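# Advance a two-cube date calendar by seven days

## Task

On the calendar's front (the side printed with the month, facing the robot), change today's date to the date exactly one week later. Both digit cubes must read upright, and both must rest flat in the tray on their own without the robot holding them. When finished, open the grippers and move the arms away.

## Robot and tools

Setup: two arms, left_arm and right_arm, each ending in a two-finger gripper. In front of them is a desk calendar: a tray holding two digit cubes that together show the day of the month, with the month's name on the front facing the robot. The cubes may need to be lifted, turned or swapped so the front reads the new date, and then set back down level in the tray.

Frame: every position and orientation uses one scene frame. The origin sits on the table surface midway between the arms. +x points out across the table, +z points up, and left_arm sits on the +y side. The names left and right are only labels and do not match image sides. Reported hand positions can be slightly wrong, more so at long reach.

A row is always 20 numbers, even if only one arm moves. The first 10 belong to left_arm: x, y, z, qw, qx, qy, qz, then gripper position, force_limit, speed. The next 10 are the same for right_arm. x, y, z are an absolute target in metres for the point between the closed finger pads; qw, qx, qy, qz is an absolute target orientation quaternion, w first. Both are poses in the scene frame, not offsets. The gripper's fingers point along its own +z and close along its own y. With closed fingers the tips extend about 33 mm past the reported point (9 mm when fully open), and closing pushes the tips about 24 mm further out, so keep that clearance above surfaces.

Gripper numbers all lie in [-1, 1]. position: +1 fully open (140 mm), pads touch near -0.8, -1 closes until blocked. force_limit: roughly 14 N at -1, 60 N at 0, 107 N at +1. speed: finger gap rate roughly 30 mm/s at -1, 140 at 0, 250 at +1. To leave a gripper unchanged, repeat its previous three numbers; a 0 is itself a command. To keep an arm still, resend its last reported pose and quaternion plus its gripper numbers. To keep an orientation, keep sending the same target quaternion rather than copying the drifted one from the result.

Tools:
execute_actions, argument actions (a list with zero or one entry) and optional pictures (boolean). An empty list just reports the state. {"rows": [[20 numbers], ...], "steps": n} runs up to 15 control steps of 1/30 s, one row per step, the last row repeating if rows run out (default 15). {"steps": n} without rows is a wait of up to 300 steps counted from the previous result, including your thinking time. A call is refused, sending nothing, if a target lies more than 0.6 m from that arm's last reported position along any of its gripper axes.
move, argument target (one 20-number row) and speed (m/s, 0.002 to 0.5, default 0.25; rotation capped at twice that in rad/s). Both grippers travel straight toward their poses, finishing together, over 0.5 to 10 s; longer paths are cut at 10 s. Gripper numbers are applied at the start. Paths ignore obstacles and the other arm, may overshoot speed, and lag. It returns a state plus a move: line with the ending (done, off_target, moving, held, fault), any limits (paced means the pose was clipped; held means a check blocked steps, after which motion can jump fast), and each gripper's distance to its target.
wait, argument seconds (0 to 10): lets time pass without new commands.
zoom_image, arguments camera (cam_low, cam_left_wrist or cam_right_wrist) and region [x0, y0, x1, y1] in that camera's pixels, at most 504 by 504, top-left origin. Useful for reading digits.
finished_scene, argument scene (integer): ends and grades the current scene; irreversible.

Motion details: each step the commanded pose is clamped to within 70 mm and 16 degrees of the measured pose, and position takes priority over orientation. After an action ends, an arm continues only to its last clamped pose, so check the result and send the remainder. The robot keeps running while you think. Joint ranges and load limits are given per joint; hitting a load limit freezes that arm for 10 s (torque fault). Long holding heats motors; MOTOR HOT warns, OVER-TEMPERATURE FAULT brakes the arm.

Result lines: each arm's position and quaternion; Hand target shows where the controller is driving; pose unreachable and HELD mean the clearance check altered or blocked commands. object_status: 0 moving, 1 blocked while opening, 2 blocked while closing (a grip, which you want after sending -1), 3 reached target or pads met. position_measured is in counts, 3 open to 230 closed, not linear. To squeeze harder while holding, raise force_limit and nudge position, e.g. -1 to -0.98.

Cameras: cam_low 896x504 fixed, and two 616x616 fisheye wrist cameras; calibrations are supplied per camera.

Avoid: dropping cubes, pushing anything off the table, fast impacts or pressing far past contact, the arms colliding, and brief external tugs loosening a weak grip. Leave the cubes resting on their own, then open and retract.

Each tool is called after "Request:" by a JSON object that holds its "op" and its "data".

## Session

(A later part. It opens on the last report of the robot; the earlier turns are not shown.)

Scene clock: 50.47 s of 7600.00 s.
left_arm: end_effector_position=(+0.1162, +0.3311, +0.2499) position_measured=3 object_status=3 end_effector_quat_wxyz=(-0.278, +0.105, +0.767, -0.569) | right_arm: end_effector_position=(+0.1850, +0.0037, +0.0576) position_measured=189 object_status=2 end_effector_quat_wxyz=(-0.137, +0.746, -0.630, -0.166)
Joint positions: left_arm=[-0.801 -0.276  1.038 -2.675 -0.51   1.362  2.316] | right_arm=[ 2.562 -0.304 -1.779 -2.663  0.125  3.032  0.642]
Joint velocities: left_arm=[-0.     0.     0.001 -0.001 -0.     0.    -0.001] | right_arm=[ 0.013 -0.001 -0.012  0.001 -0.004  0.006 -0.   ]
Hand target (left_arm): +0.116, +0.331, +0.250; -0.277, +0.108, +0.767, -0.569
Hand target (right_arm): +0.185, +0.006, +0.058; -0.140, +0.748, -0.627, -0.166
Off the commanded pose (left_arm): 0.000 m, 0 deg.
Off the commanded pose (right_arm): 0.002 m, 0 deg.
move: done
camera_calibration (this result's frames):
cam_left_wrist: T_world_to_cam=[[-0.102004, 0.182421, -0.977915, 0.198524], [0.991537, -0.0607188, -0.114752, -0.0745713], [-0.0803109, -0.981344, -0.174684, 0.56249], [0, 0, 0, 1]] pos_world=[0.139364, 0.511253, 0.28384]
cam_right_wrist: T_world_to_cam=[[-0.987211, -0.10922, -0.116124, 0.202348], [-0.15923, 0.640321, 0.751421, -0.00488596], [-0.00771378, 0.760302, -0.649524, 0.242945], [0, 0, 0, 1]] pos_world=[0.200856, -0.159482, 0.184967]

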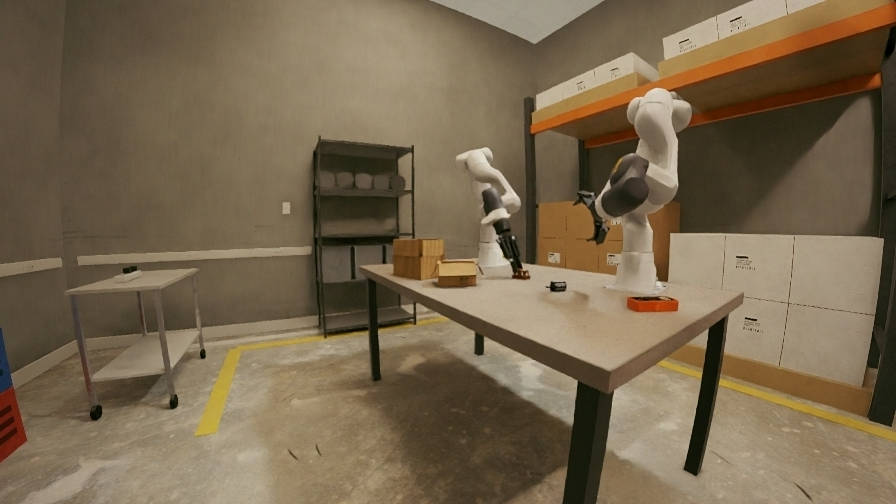

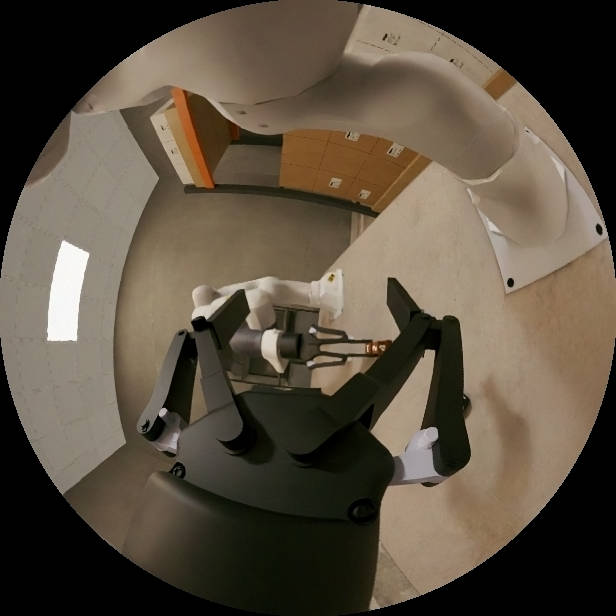

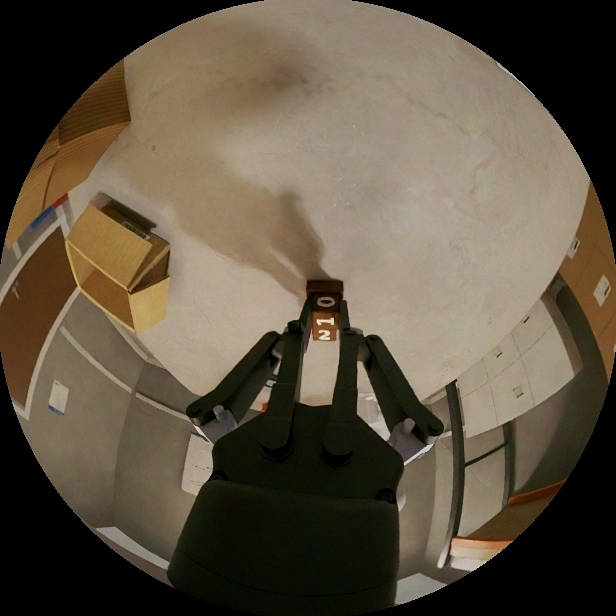

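Request:
{"op": "move", "data": {"target": [0.116,0.331,0.25,-0.277,0.108,0.767,-0.569,1,0,0,0.1855,0.005,0.054,-0.139,0.748,-0.627,-0.166,-1,-0.4,-0.6], "speed": 0.01}}

Request:
{"op": "move", "data": {"target": [0.116,0.331,0.25,-0.277,0.108,0.767,-0.569,1,0,0,0.1855,0.005,0.054,-0.139,0.748,-0.627,-0.166,-0.1,-0.4,-0.6]}}

Request:
{"op": "move", "data": {"target": [0.116,0.331,0.25,-0.277,0.108,0.767,-0.569,1,0,0,0.12,-0.04,0.13,-0.139,0.748,-0.627,-0.166,-0.1,-0.4,-0.6], "speed": 0.002}}

Scene clock: 51.67 s of 7600.00 s.
left_arm: end_effector_position=(+0.1162, +0.3311, +0.2499) position_measured=3 object_status=3 end_effector_quat_wxyz=(-0.278, +0.105, +0.767, -0.569) | right_arm: end_effector_position=(+0.1857, +0.0042, +0.0541) position_measured=189 object_status=2 end_effector_quat_wxyz=(-0.138, +0.746, -0.630, -0.166)
Joint positions: left_arm=[-0.801 -0.276  1.038 -2.675 -0.51   1.362  2.316] | right_arm=[ 2.595 -0.311 -1.815 -2.662  0.12   3.045  0.642]
Joint velocities: left_arm=[-0.001 -0.    -0.     0.001 -0.001 -0.001 -0.001] | right_arm=[ 0.01  -0.003 -0.008 -0.001 -0.009  0.01  -0.001]
Hand target (left_arm): +0.116, +0.331, +0.250; -0.277, +0.108, +0.767, -0.569
Hand target (right_arm): +0.186, +0.005, +0.054; -0.139, +0.748, -0.627, -0.166
Off the commanded pose (left_arm): 0.000 m, 0 deg.
Off the commanded pose (right_arm): 0.001 m, 0 deg.
move: done
camera_calibration (this result's frames):
cam_left_wrist: T_world_to_cam=[[-0.102001, 0.182421, -0.977915, 0.198524], [0.991537, -0.0607202, -0.114748, -0.0745723], [-0.0803117, -0.981344, -0.174684, 0.56249], [0, 0, 0, 1]] pos_world=[0.139365, 0.511253, 0.28384]
cam_right_wrist: T_world_to_cam=[[-0.987143, -0.108467, -0.117407, 0.20266], [-0.159706, 0.639017, 0.752431, -0.00237658], [-0.00658872, 0.761507, -0.648123, 0.240072], [0, 0, 0, 1]] pos_world=[0.201256, -0.159316, 0.181178]

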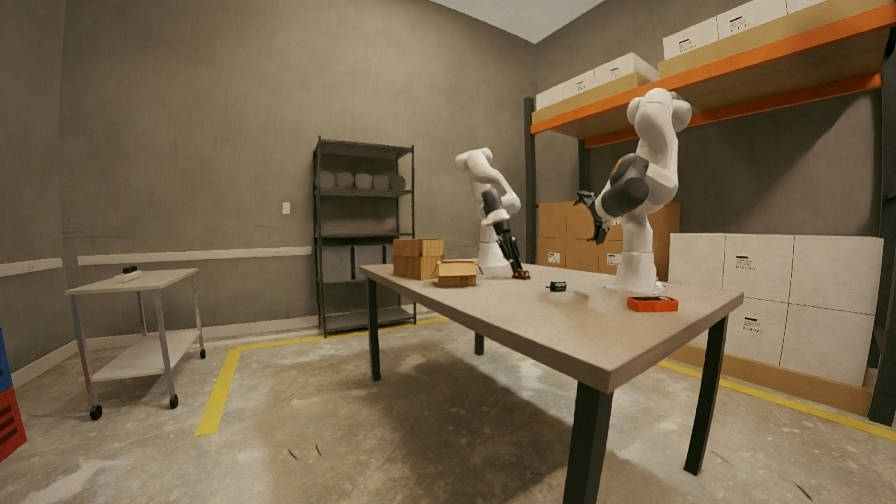

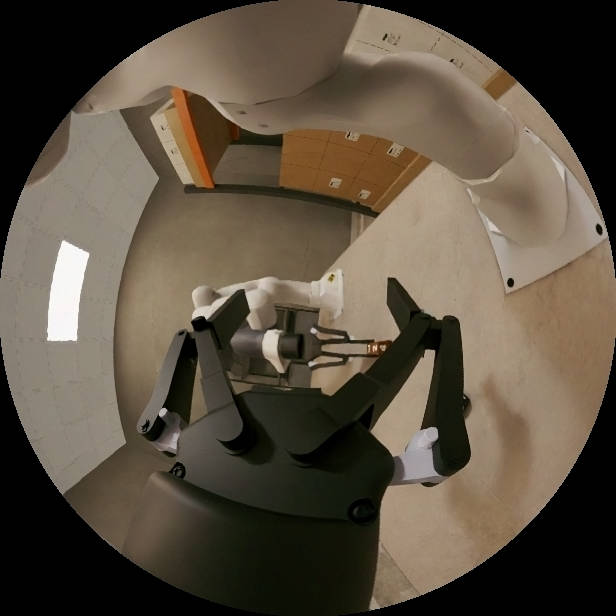

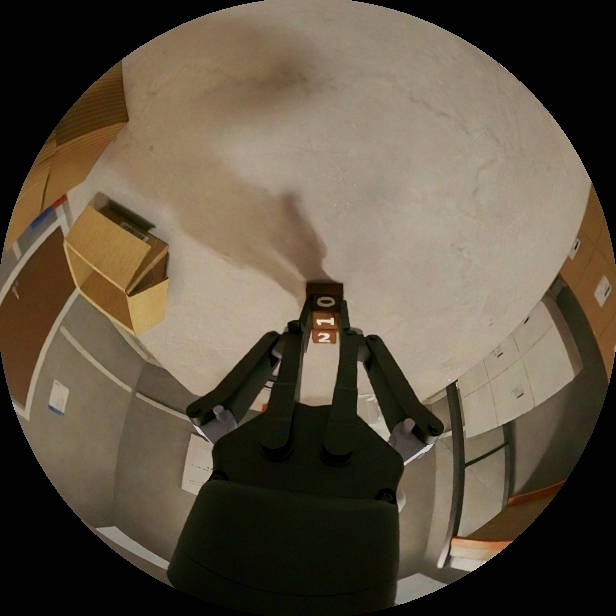

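Scene clock: 52.37 s of 7600.00 s.
left_arm: end_effector_position=(+0.1162, +0.3311, +0.2499) position_measured=3 object_status=3 end_effector_quat_wxyz=(-0.278, +0.105, +0.767, -0.569) | right_arm: end_effector_position=(+0.1859, +0.0039, +0.0537) position_measured=141 object_status=3 end_effector_quat_wxyz=(-0.138, +0.746, -0.630, -0.166)
Joint positions: left_arm=[-0.801 -0.276  1.038 -2.675 -0.51   1.362  2.316] | right_arm=[ 2.597 -0.311 -1.817 -2.662  0.118  3.045  0.642]
Joint velocities: left_arm=[-0.    -0.002 -0.001  0.002  0.002  0.001  0.   ] | right_arm=[ 0.    -0.001 -0.001  0.    -0.003 -0.001  0.   ]
Hand target (left_arm): +0.116, +0.331, +0.250; -0.277, +0.108, +0.767, -0.569
Hand target (right_arm): +0.186, +0.005, +0.054; -0.139, +0.748, -0.627, -0.166
Off the commanded pose (left_arm): 0.000 m, 0 deg.
Off the commanded pose (right_arm): 0.001 m, 0 deg.
move: done
camera_calibration (this result's frames):
cam_left_wrist: T_world_to_cam=[[-0.101998, 0.182422, -0.977915, 0.198523], [0.991537, -0.0607206, -0.114746, -0.0745736], [-0.0803118, -0.981344, -0.174685, 0.56249], [0, 0, 0, 1]] pos_world=[0.139366, 0.511253, 0.28384]
cam_right_wrist: T_world_to_cam=[[-0.987153, -0.108664, -0.117135, 0.202773], [-0.159629, 0.639277, 0.752226, -0.00188015], [-0.00685862, 0.76126, -0.64841, 0.240134], [0, 0, 0, 1]] pos_world=[0.201515, -0.159569, 0.180872]

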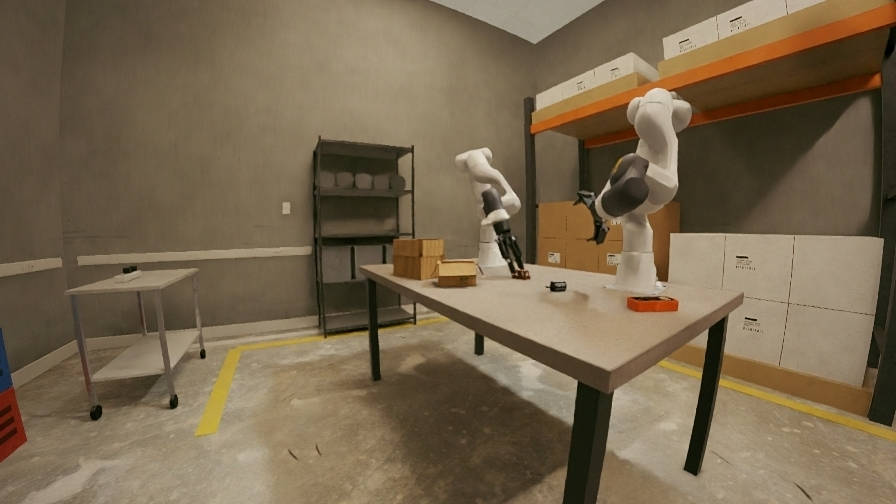

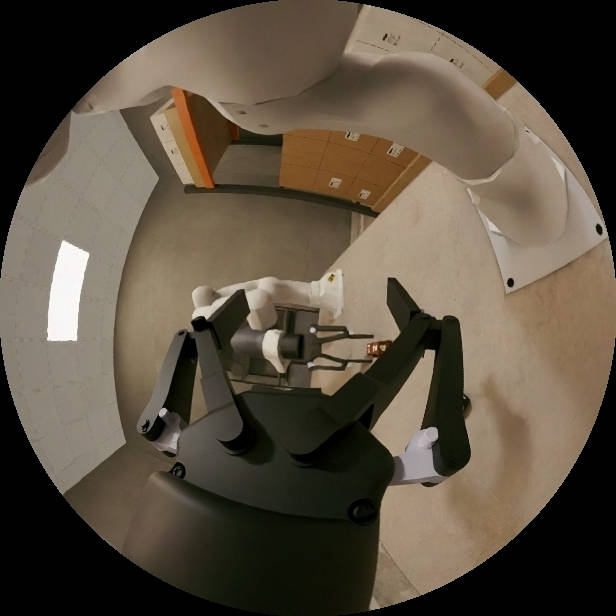

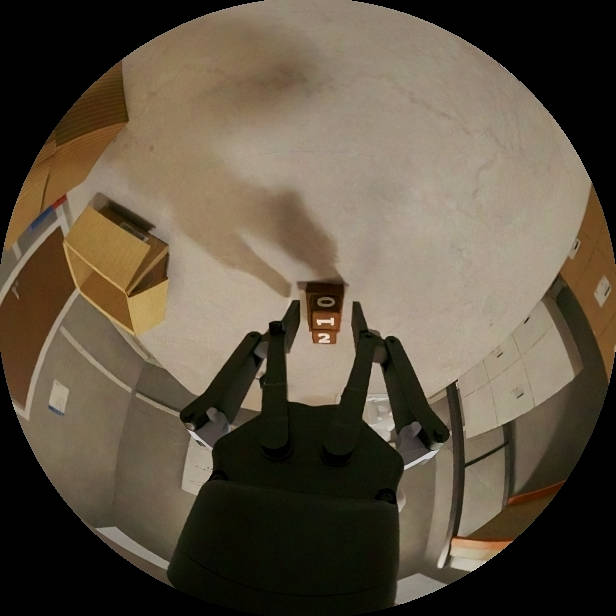

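Scene clock: 62.57 s of 7600.00 s.
left_arm: end_effector_position=(+0.1162, +0.3311, +0.2499) position_measured=3 object_status=3 end_effector_quat_wxyz=(-0.278, +0.105, +0.767, -0.569) | right_arm: end_effector_position=(+0.1739, -0.0018, +0.0682) position_measured=141 object_status=3 end_effector_quat_wxyz=(-0.140, +0.749, -0.626, -0.166)
Joint positions: left_arm=[-0.801 -0.276  1.038 -2.675 -0.51   1.362  2.316] | right_arm=[ 2.392 -0.29  -1.594 -2.703  0.14   3.027  0.642]
Joint velocities: left_arm=[-0.     0.002 -0.001 -0.001  0.     0.001  0.002] | right_arm=[-0.004  0.001  0.003 -0.001  0.002 -0.001 -0.   ]
Hand target (left_arm): +0.116, +0.331, +0.250; -0.277, +0.106, +0.767, -0.569
Hand target (right_arm): +0.173, -0.004, +0.067; -0.137, +0.746, -0.630, -0.166
Off the commanded pose (left_arm): 0.000 m, 0 deg.
Off the commanded pose (right_arm): 0.090 m, 0 deg.
move: off_target (right_arm; path cut at 10 s)
camera_calibration (this result's frames):
cam_left_wrist: T_world_to_cam=[[-0.101998, 0.182422, -0.977915, 0.198523], [0.991537, -0.0607209, -0.114746, -0.0745734], [-0.0803121, -0.981344, -0.174685, 0.562491], [0, 0, 0, 1]] pos_world=[0.139366, 0.511253, 0.28384]
cam_right_wrist: T_world_to_cam=[[-0.985809, -0.115714, -0.121619, 0.192075], [-0.167557, 0.633909, 0.755039, -0.00994134], [-0.0102731, 0.764702, -0.644302, 0.254106], [0, 0, 0, 1]] pos_world=[0.190294, -0.165788, 0.194587]

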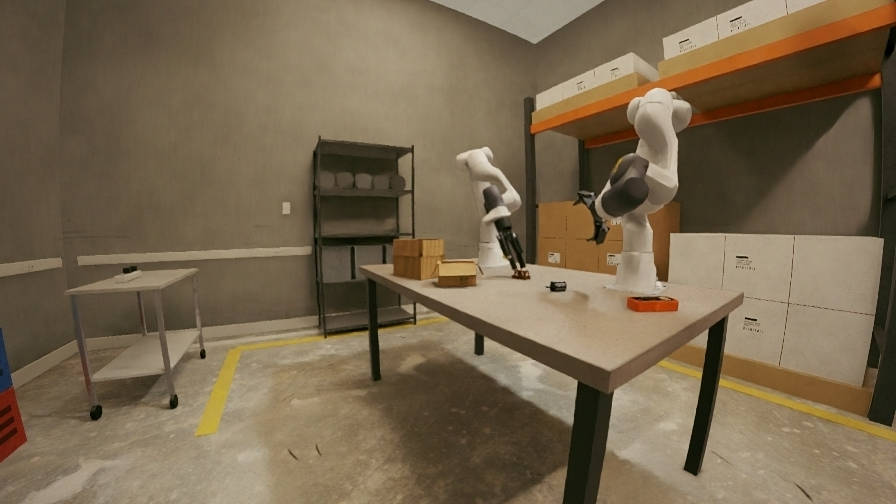

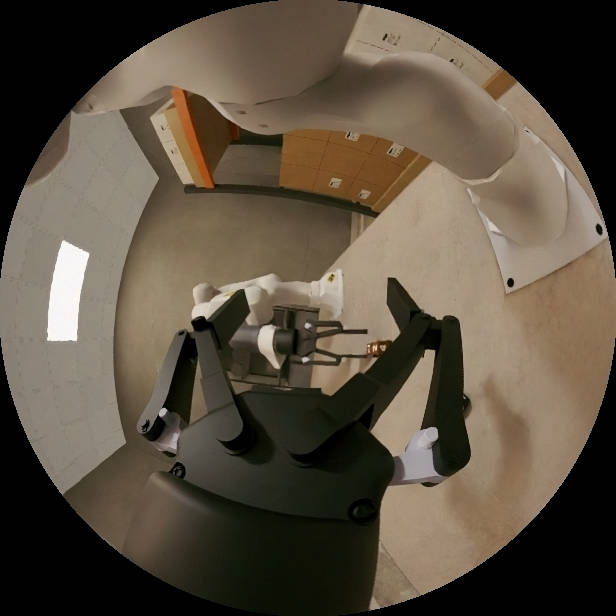

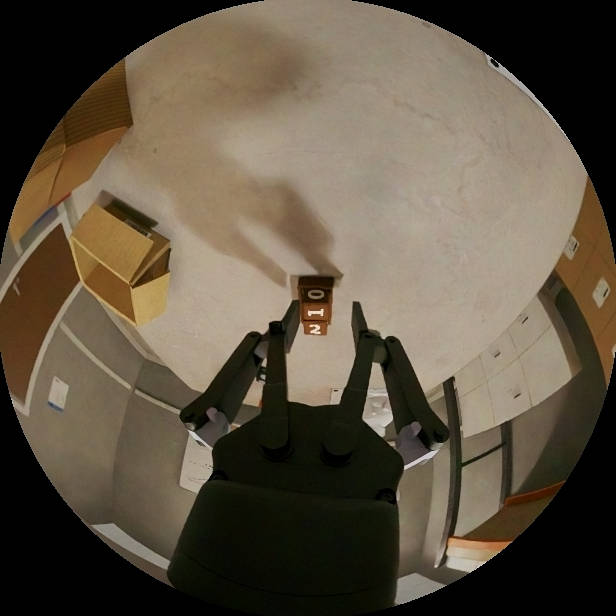

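Request:
{"op": "move", "data": {"target": [0.116,0.331,0.25,-0.277,0.108,0.767,-0.569,1,0,0,0.15,-0.03,0.16,-0.139,0.748,-0.627,-0.166,-0.1,-0.4,-0.6]}}

Request:
{"op": "zoom_image", "data": {"camera": "cam_right_wrist", "region": [250, 210, 350, 310]}}

Request:
{"op": "zoom_image", "data": {"camera": "cam_low", "region": [500, 255, 545, 290]}}

Scene clock: 64.53 s of 7600.00 s.
left_arm: end_effector_position=(+0.1162, +0.3311, +0.2499) position_measured=3 object_status=3 end_effector_quat_wxyz=(-0.278, +0.105, +0.767, -0.569) | right_arm: end_effector_position=(+0.1478, -0.0271, +0.1602) position_measured=141 object_status=3 end_effector_quat_wxyz=(-0.140, +0.752, -0.621, -0.169)
Joint positions: left_arm=[-0.801 -0.276  1.038 -2.675 -0.51   1.362  2.316] | right_arm=[ 1.594 -0.487 -0.81  -2.772 -0.117  2.751  0.903]
Joint velocities: left_arm=[ 0.001 -0.001 -0.001  0.001  0.001  0.001 -0.001] | right_arm=[-0.007  0.001  0.008 -0.     0.012 -0.004  0.019]
Hand target (left_arm): +0.116, +0.331, +0.250; -0.277, +0.108, +0.767, -0.569
Hand target (right_arm): +0.147, -0.029, +0.158; -0.135, +0.748, -0.628, -0.169
Off the commanded pose (left_arm): 0.000 m, 0 deg.
Off the commanded pose (right_arm): 0.004 m, 1 deg.
move: off_target (right_arm)
camera_calibration (this result's frames):
cam_left_wrist: T_world_to_cam=[[-0.10199, 0.182424, -0.977916, 0.198522], [0.991538, -0.060724, -0.114738, -0.0745766], [-0.080314, -0.981343, -0.174687, 0.562492], [0, 0, 0, 1]] pos_world=[0.139369, 0.511254, 0.283841]
cam_right_wrist: T_world_to_cam=[[-0.984376, -0.128129, -0.120776, 0.173994], [-0.174812, 0.628992, 0.757502, -0.0671778], [-0.0210907, 0.76678, -0.641563, 0.333711], [0, 0, 0, 1]] pos_world=[0.16657, -0.191335, 0.285998]

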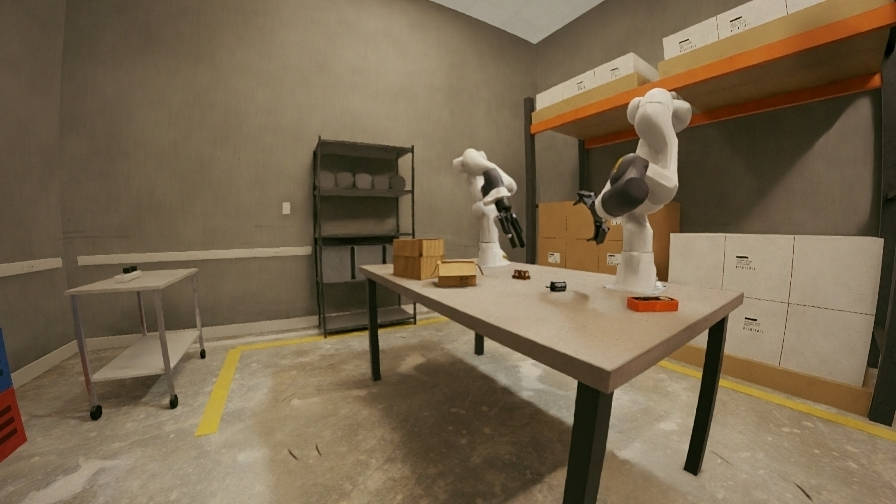

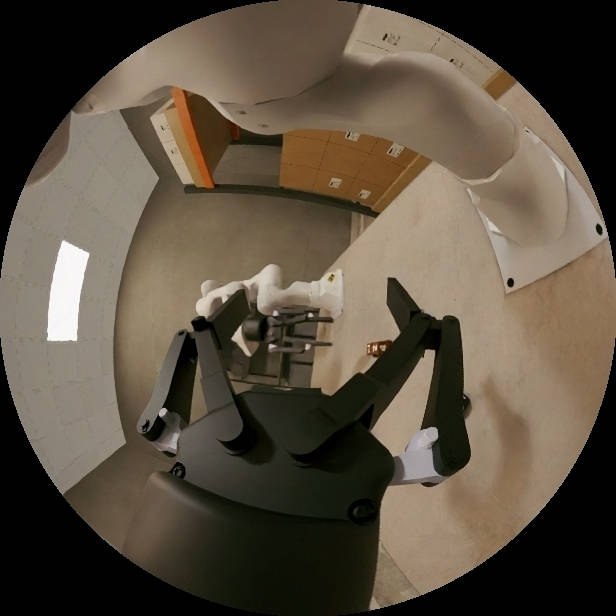

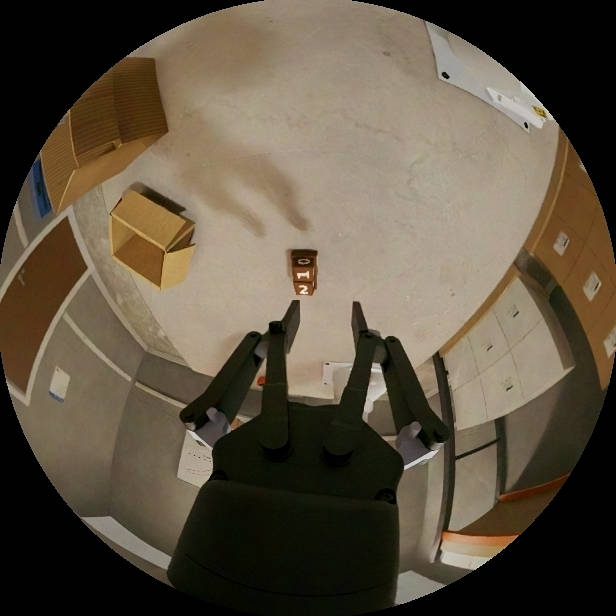

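Region (250, 210, 350, 310) of cam_right_wrist's 616x616 image, scaled by 5.040, with more detail than that image has.

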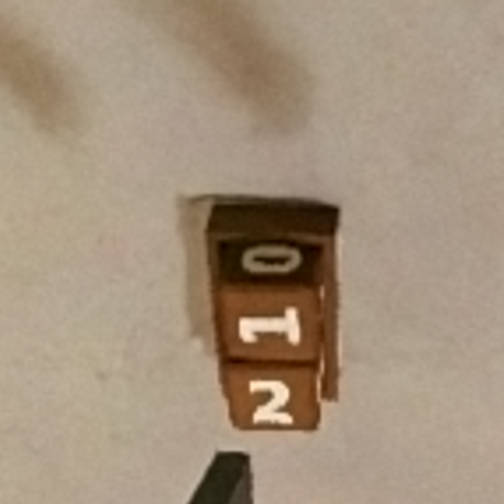

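Region (500, 255, 545, 290) of cam_low's 896x504 image, scaled by 11.200, with more detail than that image has.

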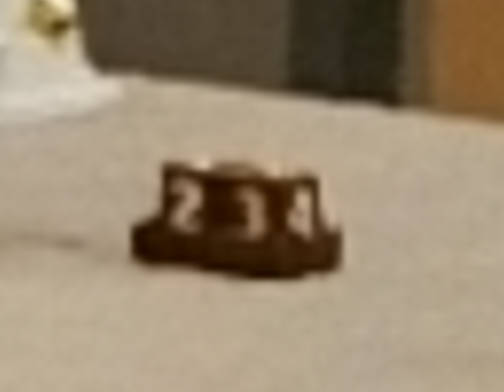

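Seated.

Request:
{"op": "finished_scene", "data": {"scene": 1}}

The scene is finished: the task was done.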